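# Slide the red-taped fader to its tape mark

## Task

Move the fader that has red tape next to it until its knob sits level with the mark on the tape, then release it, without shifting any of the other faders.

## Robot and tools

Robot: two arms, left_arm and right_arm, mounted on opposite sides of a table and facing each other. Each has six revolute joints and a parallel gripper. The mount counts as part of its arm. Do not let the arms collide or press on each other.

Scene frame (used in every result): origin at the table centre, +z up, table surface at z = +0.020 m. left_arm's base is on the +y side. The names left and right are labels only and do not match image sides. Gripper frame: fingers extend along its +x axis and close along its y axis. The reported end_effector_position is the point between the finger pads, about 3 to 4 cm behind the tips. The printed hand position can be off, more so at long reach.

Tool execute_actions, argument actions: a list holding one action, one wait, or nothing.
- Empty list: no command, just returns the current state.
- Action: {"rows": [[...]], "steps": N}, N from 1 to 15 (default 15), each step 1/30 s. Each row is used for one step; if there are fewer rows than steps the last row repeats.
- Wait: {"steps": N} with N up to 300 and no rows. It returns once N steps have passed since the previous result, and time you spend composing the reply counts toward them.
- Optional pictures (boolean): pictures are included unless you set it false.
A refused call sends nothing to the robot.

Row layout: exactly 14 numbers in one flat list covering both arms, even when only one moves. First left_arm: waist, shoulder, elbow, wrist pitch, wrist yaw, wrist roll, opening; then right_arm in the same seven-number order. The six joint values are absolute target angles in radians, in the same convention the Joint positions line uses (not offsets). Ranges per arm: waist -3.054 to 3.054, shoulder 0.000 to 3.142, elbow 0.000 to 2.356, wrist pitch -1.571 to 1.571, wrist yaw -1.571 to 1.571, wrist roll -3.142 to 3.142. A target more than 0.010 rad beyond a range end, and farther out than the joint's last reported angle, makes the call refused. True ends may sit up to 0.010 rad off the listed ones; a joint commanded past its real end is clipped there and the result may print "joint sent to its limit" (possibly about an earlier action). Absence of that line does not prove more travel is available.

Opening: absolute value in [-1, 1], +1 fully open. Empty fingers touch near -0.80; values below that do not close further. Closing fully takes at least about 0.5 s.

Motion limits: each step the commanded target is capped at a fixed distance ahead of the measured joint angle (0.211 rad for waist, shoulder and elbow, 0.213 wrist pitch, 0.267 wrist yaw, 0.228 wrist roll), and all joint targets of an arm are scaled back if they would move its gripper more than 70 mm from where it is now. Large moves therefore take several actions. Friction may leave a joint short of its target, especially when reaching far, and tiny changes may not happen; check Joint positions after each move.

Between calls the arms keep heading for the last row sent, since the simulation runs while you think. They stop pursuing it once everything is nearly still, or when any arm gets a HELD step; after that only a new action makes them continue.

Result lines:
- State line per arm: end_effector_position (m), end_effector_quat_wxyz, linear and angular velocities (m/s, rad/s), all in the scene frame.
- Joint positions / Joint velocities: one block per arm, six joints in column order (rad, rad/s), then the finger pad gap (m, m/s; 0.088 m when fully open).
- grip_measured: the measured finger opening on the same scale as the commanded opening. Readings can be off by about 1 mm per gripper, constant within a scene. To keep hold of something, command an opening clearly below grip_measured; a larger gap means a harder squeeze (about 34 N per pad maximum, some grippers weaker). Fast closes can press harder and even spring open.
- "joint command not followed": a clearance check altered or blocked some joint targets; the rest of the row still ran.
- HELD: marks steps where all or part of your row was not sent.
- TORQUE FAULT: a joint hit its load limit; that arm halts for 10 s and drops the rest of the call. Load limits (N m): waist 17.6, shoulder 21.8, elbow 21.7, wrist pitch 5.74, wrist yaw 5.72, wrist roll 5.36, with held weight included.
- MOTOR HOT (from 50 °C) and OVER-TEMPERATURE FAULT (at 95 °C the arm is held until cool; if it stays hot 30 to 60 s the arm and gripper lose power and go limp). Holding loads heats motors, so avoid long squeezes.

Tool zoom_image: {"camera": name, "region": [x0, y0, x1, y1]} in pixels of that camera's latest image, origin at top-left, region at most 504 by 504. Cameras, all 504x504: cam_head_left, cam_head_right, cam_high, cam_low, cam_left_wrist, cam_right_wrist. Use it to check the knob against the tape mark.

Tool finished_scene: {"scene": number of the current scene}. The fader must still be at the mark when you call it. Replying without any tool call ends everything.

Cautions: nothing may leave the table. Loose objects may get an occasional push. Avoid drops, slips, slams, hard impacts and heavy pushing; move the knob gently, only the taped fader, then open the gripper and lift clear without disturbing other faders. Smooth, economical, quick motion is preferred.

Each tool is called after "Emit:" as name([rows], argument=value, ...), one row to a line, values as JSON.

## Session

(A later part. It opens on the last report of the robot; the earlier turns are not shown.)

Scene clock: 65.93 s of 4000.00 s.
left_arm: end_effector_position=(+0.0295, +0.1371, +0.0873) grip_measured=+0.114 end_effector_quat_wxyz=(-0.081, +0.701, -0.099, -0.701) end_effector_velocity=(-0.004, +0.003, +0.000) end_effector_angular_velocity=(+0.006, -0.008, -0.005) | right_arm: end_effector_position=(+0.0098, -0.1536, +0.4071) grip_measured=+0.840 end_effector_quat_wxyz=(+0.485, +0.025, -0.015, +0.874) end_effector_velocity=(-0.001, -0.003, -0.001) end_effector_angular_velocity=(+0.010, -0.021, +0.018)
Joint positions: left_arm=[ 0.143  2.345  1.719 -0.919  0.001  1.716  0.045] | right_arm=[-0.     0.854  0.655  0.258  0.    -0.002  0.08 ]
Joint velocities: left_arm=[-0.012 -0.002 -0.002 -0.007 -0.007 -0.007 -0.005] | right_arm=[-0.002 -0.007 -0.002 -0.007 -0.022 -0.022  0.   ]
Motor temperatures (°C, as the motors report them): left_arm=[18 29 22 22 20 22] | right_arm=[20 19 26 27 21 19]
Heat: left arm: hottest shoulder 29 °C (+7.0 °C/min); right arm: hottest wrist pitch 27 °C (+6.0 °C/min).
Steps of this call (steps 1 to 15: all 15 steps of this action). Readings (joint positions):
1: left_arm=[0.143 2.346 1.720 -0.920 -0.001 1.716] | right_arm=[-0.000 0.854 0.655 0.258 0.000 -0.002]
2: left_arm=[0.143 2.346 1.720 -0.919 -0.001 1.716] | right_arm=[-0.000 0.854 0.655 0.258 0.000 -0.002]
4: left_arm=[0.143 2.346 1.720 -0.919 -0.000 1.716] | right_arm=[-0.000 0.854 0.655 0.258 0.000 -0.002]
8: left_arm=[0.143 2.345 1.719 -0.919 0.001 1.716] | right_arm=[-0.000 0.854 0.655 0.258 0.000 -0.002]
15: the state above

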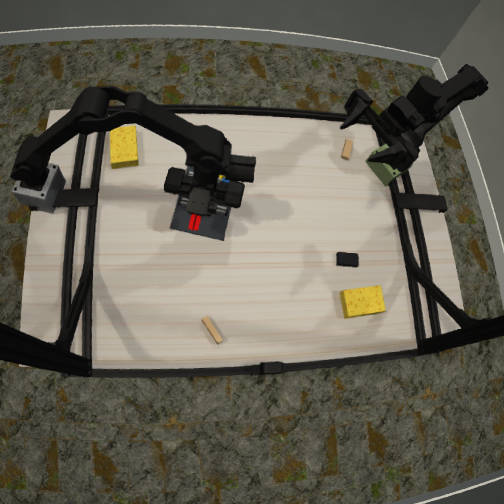

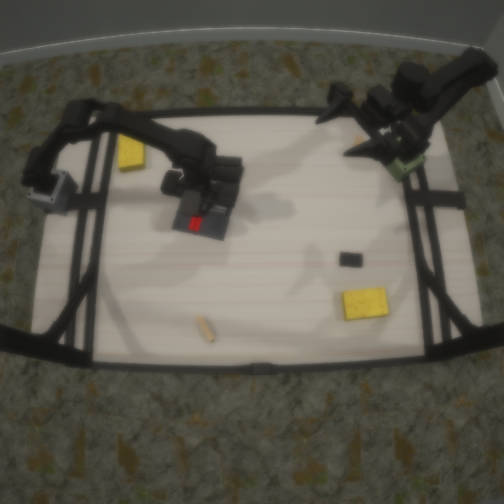

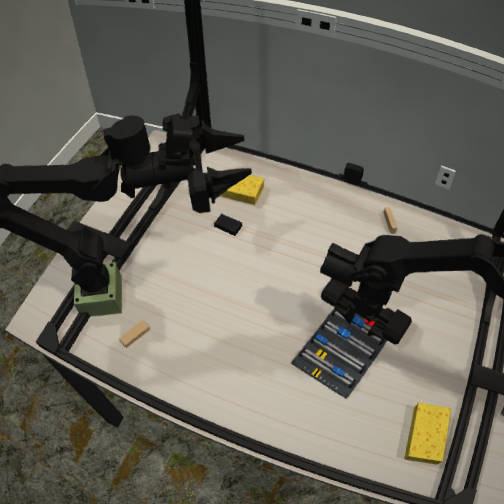

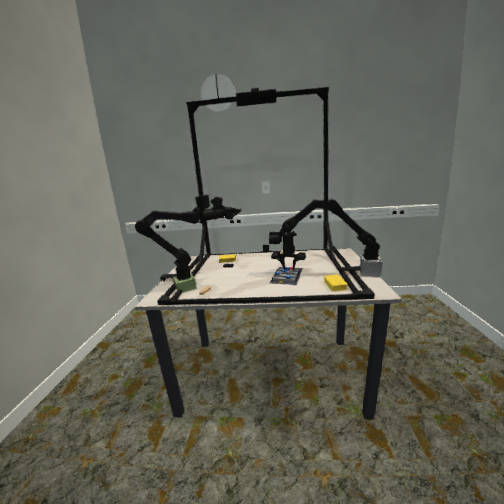

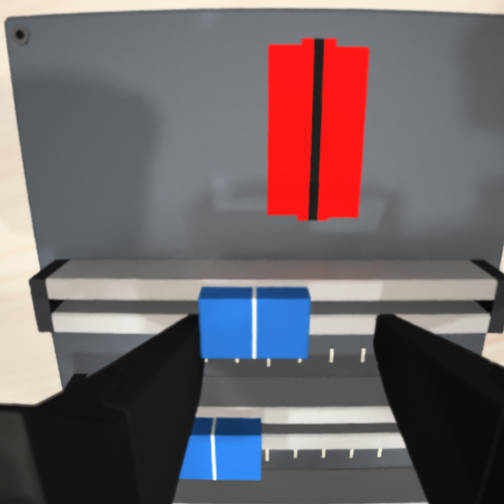

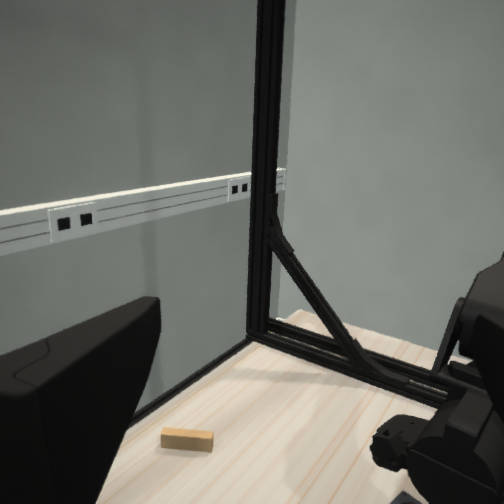

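Emit:
execute_actions([
  {"rows":[[0.143,2.325,1.715,-0.93,0,1.716,0.1,0,0.854,0.655,0.258,0,0,0.84],[0.143,2.325,1.715,-0.94,0,1.716,0.1,0,0.854,0.655,0.258,0,0,0.84],[0.143,2.325,1.715,-0.955,0,1.716,0.1,0,0.854,0.655,0.258,0,0,0.84],[0.143,2.325,1.715,-0.975,0,1.716,0.1,0,0.854,0.655,0.258,0,0,0.84]]},
])

Scene clock: 71.67 s of 4000.00 s.
left_arm: end_effector_position=(+0.0306, +0.1469, +0.0908) grip_measured=+0.101 end_effector_quat_wxyz=(-0.096, +0.701, -0.085, -0.702) end_effector_velocity=(-0.000, -0.001, +0.000) end_effector_angular_velocity=(-0.010, -0.021, +0.014) | right_arm: end_effector_position=(+0.0098, -0.1536, +0.4071) grip_measured=+0.840 end_effector_quat_wxyz=(+0.485, +0.025, -0.015, +0.874) end_effector_velocity=(+0.002, +0.001, -0.005) end_effector_angular_velocity=(-0.023, -0.005, -0.009)
Joint positions: left_arm=[ 0.143  2.337  1.719 -0.968  0.001  1.716  0.044] | right_arm=[-0.     0.854  0.655  0.258  0.    -0.002  0.08 ]
Joint velocities: left_arm=[-0.007 -0.002 -0.002  0.007 -0.022 -0.022 -0.   ] | right_arm=[-0.002 -0.002 -0.002 -0.022  0.007  0.007  0.   ]
Motor temperatures (°C, as the motors report them): left_arm=[18 30 22 21 20 22] | right_arm=[20 19 26 27 21 19]
Heat: left arm: hottest shoulder 30 °C (+8.0 °C/min); right arm: hottest wrist pitch 27 °C (+5.0 °C/min).
Steps of this call (steps 1 to 15: the robot went on to your last target; steps 16 to 90: nothing new was sent; then 2.23 s passed at rest; steps 91 to 105: all 15 steps of this action). Readings (joint positions):
91: left_arm=[0.143 2.343 1.719 -0.919 0.001 1.716] | right_arm=[-0.000 0.854 0.655 0.258 0.000 -0.002]
92: left_arm=[0.143 2.340 1.719 -0.919 0.001 1.716] | right_arm=[-0.000 0.854 0.655 0.258 0.000 -0.002]
94: left_arm=[0.143 2.339 1.719 -0.934 0.001 1.716] | right_arm=[-0.000 0.854 0.655 0.258 0.000 -0.002]
98: left_arm=[0.143 2.337 1.719 -0.960 0.001 1.716] | right_arm=[-0.000 0.854 0.655 0.258 0.000 -0.002]
105: the state above

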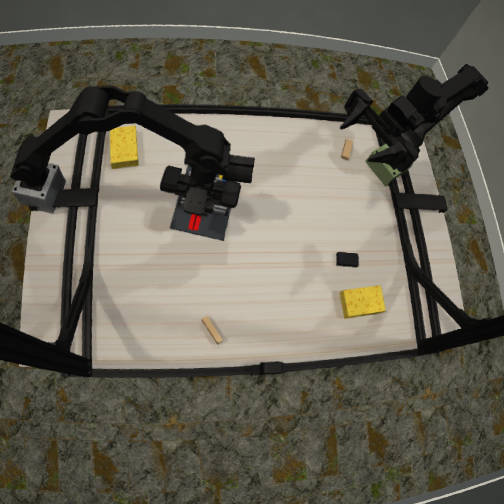

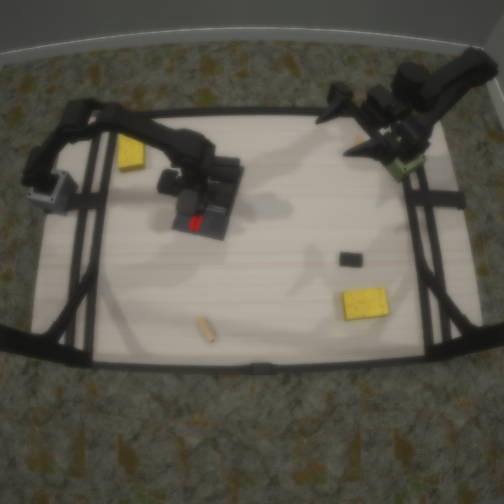

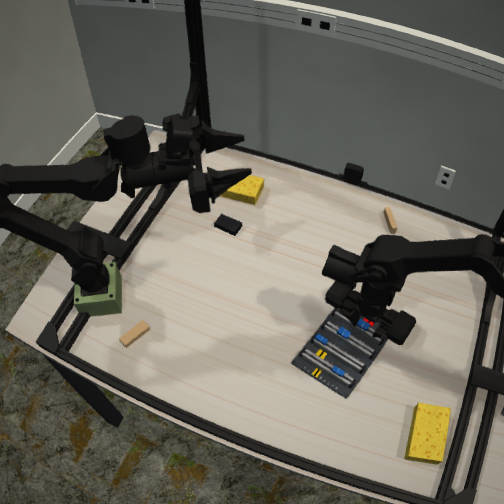

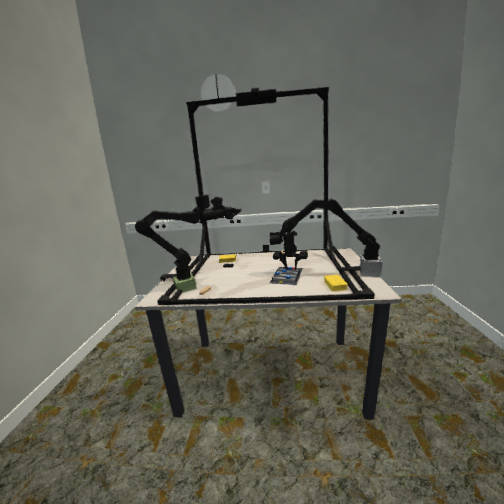

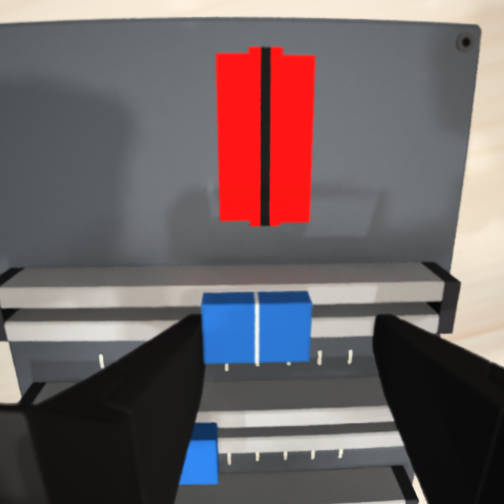

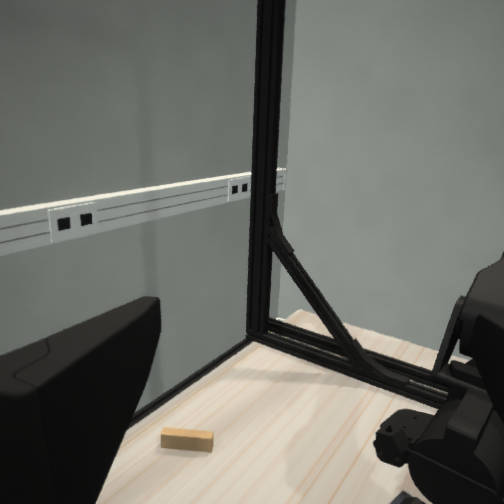

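Emit:
execute_actions([
  {"rows":[[0.143,2.325,1.715,-0.975,0,1.716,-0.01,0,0.854,0.655,0.258,0,0,0.84]],"steps":12},
], pictures=false)

Emit:
execute_actions([
  {"rows":[[0.143,2.325,1.715,-0.975,0,1.716,0.6,0,0.854,0.655,0.258,0,0,0.84]],"steps":10},
])

Scene clock: 79.73 s of 4000.00 s.
left_arm: end_effector_position=(+0.0307, +0.1472, +0.0912) grip_measured=-0.007 end_effector_quat_wxyz=(-0.096, +0.701, -0.084, -0.702) end_effector_velocity=(+0.002, +0.002, +0.000) end_effector_angular_velocity=(+0.005, -0.023, +0.005) | right_arm: end_effector_position=(+0.0098, -0.1536, +0.4071) grip_measured=+0.840 end_effector_quat_wxyz=(+0.485, +0.026, -0.015, +0.874) end_effector_velocity=(-0.001, -0.001, -0.004) end_effector_angular_velocity=(-0.014, -0.001, +0.010)
Joint positions: left_arm=[ 0.143  2.336  1.719 -0.971  0.001  1.716  0.039] | right_arm=[-0.     0.854  0.655  0.258  0.    -0.002  0.08 ]
Joint velocities: left_arm=[-0.002 -0.002 -0.002 -0.007 -0.022 -0.007 -0.001] | right_arm=[ 0.002 -0.002 -0.007 -0.007 -0.007  0.007 -0.   ]
Motor temperatures (°C, as the motors report them): left_arm=[18 32 22 21 20 22] | right_arm=[20 19 26 27 21 19]
Heat: left arm: hottest shoulder 32 °C (+9.0 °C/min); right arm: hottest wrist pitch 27 °C (+4.0 °C/min).
Steps of this call (steps 1 to 15: the robot went on to your last target; steps 16 to 90: nothing new was sent; then 4.67 s passed at rest; steps 91 to 102: all 12 steps of this action). Readings (joint positions):
91: left_arm=[0.143 2.336 1.719 -0.969 0.001 1.716] | right_arm=[-0.000 0.854 0.655 0.258 0.000 -0.002]
92: left_arm=[0.143 2.336 1.719 -0.970 0.001 1.716] | right_arm=[-0.000 0.854 0.655 0.258 0.000 -0.002]
94: left_arm=[0.143 2.336 1.719 -0.970 0.001 1.716] | right_arm=[-0.000 0.854 0.655 0.258 0.000 -0.002]
98: left_arm=[0.143 2.336 1.719 -0.971 0.001 1.716] | right_arm=[-0.000 0.854 0.655 0.258 0.000 -0.002]
102: the state above

Scene clock: 80.07 s of 4000.00 s.
left_arm: end_effector_position=(+0.0319, +0.1494, +0.0918) grip_measured=+0.577 end_effector_quat_wxyz=(-0.099, +0.702, -0.081, -0.700) end_effector_velocity=(+0.001, +0.007, -0.001) end_effector_angular_velocity=(+0.026, -0.010, +0.005) | right_arm: end_effector_position=(+0.0098, -0.1536, +0.4071) grip_measured=+0.840 end_effector_quat_wxyz=(+0.485, +0.026, -0.015, +0.874) end_effector_velocity=(-0.003, +0.000, -0.005) end_effector_angular_velocity=(-0.010, -0.016, +0.019)
Joint positions: left_arm=[ 0.144  2.334  1.719 -0.982 -0.003  1.716  0.067] | right_arm=[-0.     0.854  0.655  0.258  0.    -0.002  0.08 ]
Joint velocities: left_arm=[-0.002 -0.002 -0.007 -0.022 -0.007 -0.007  0.01 ] | right_arm=[-0.002  0.007 -0.002 -0.007 -0.022 -0.007 -0.   ]
Motor temperatures (°C, as the motors report them): left_arm=[18 32 22 21 20 22] | right_arm=[20 19 26 27 21 19]
Heat: left arm: hottest shoulder 32 °C (+9.1 °C/min); right arm: hottest wrist pitch 27 °C (+4.1 °C/min).
Steps of this call (steps 1 to 10: all 10 steps of this action). Readings (joint positions):
1: left_arm=[0.143 2.336 1.719 -0.972 0.001 1.716] | right_arm=[-0.000 0.854 0.655 0.258 0.000 -0.002]
2: left_arm=[0.143 2.336 1.719 -0.980 -0.000 1.716] | right_arm=[-0.000 0.854 0.655 0.258 0.000 -0.002]
4: left_arm=[0.144 2.334 1.719 -0.989 -0.002 1.716] | right_arm=[-0.000 0.854 0.655 0.258 0.000 -0.002]
8: left_arm=[0.144 2.334 1.719 -0.981 -0.003 1.716] | right_arm=[-0.000 0.854 0.655 0.258 0.000 -0.002]
10: the state above

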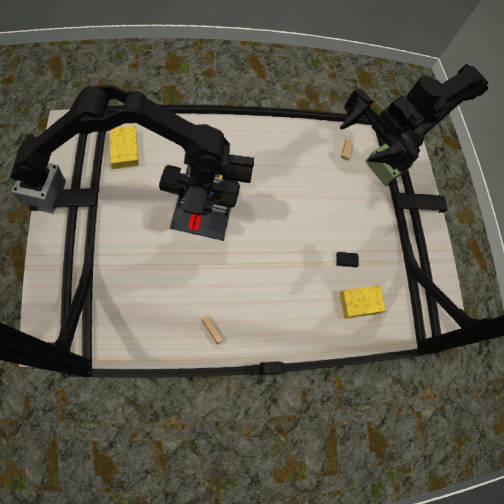

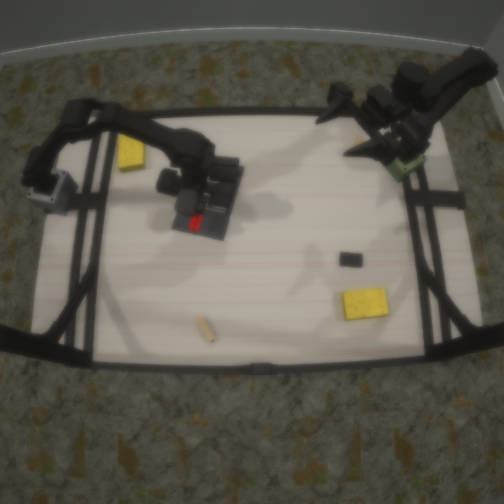

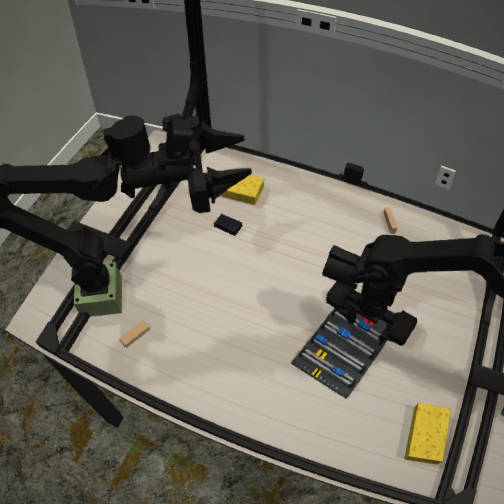

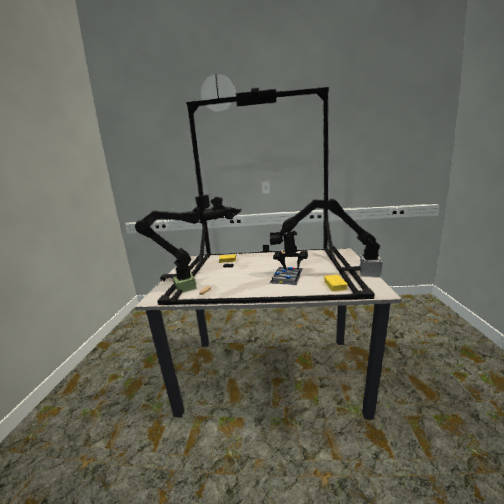

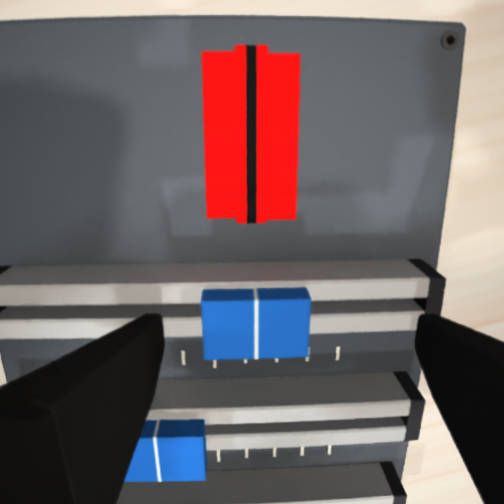

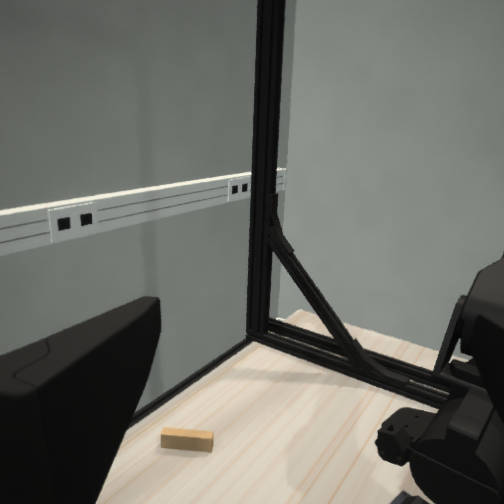

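Within about 1 mm. Lift.

Emit:
execute_actions([
  {"rows":[[0.143,2.2,1.72,-1.07,0,1.716,0.9,0,0.854,0.655,0.258,0,0,0.84]]},
])

Scene clock: 84.70 s of 4000.00 s.
left_arm: end_effector_position=(+0.0328, +0.1568, +0.1435) grip_measured=+0.898 end_effector_quat_wxyz=(-0.085, +0.702, -0.094, -0.700) end_effector_velocity=(+0.002, +0.002, +0.000) end_effector_angular_velocity=(+0.006, -0.008, -0.005) | right_arm: end_effector_position=(+0.0098, -0.1536, +0.4071) grip_measured=+0.840 end_effector_quat_wxyz=(+0.485, +0.026, -0.015, +0.874) end_effector_velocity=(-0.000, -0.000, -0.003) end_effector_angular_velocity=(-0.010, -0.016, +0.004)
Joint positions: left_arm=[ 0.144  2.207  1.717 -1.068 -0.003  1.716  0.083] | right_arm=[-0.     0.854  0.655  0.258  0.    -0.002  0.08 ]
Joint velocities: left_arm=[ 0.002 -0.002 -0.002 -0.007 -0.007  0.007  0.001] | right_arm=[-0.002 -0.002  0.002 -0.022 -0.007 -0.007 -0.   ]
Motor temperatures (°C, as the motors report them): left_arm=[18 33 22 21 20 22] | right_arm=[20 20 27 27 21 19]
Heat: left arm: hottest shoulder 33 °C (+10.2 °C/min); right arm: hottest elbow 27 °C (+3.0 °C/min).
Steps of this call (steps 1 to 15: the robot went on to your last target; steps 16 to 90: nothing new was sent; then 1.13 s passed at rest; steps 91 to 105: all 15 steps of this action). Readings (joint positions):
91: left_arm=[0.144 2.323 1.719 -0.984 -0.003 1.716] | right_arm=[-0.000 0.854 0.655 0.258 0.000 -0.002]
92: left_arm=[0.144 2.309 1.718 -1.009 -0.003 1.716] | right_arm=[-0.000 0.854 0.655 0.258 0.000 -0.002]
94: left_arm=[0.144 2.274 1.715 -1.047 -0.003 1.716] | right_arm=[-0.000 0.854 0.655 0.258 0.000 -0.002]
98: left_arm=[0.144 2.213 1.717 -1.061 -0.003 1.716] | right_arm=[-0.000 0.854 0.655 0.258 0.000 -0.002]
105: the state above

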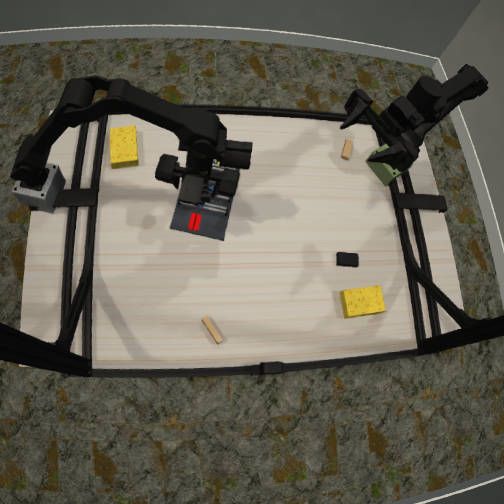

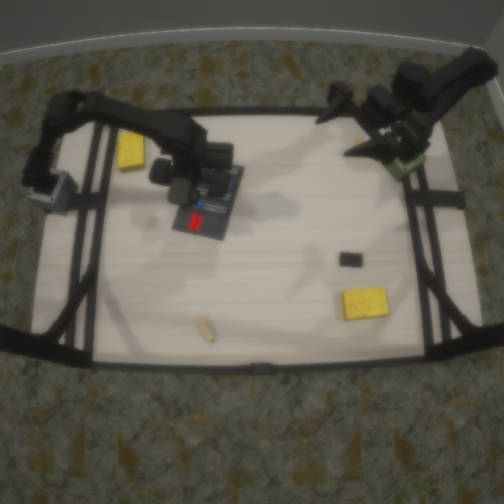

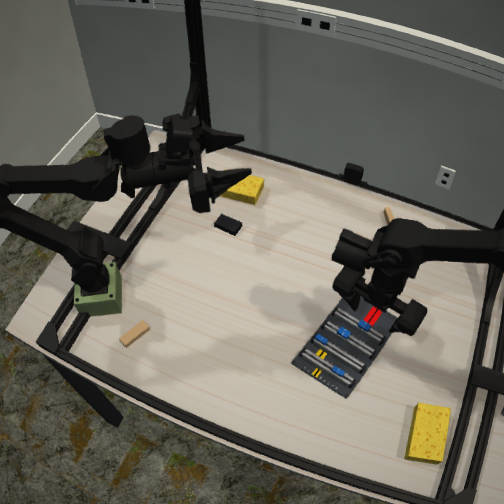

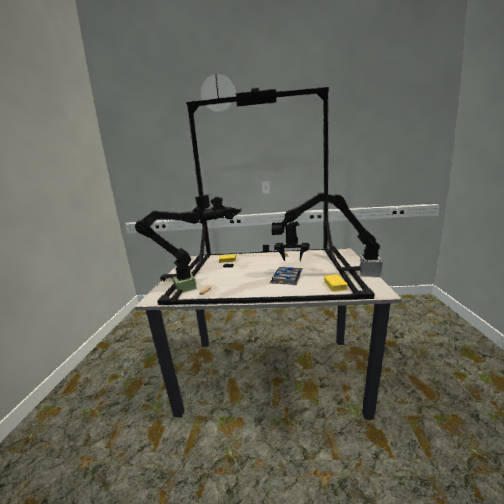

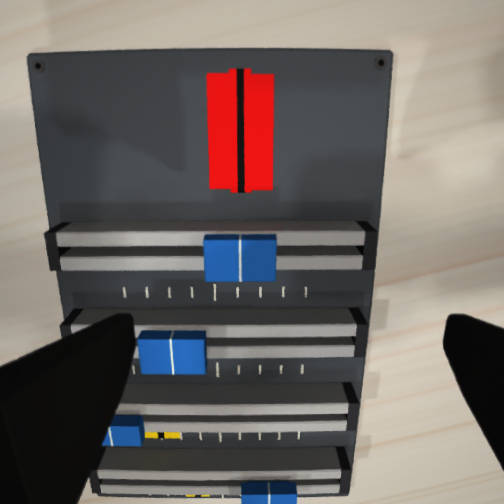

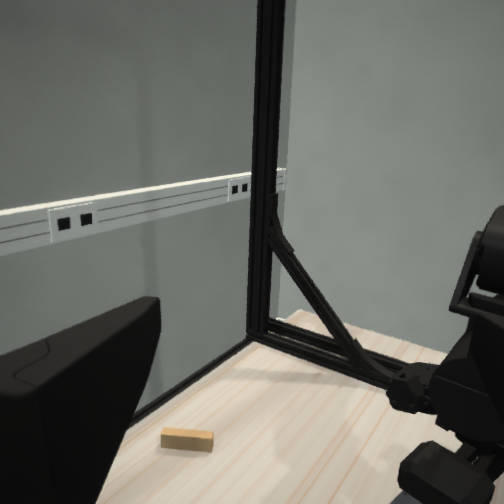

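Emit:
finished_scene(scene=1)

The scene is finished: the task was done.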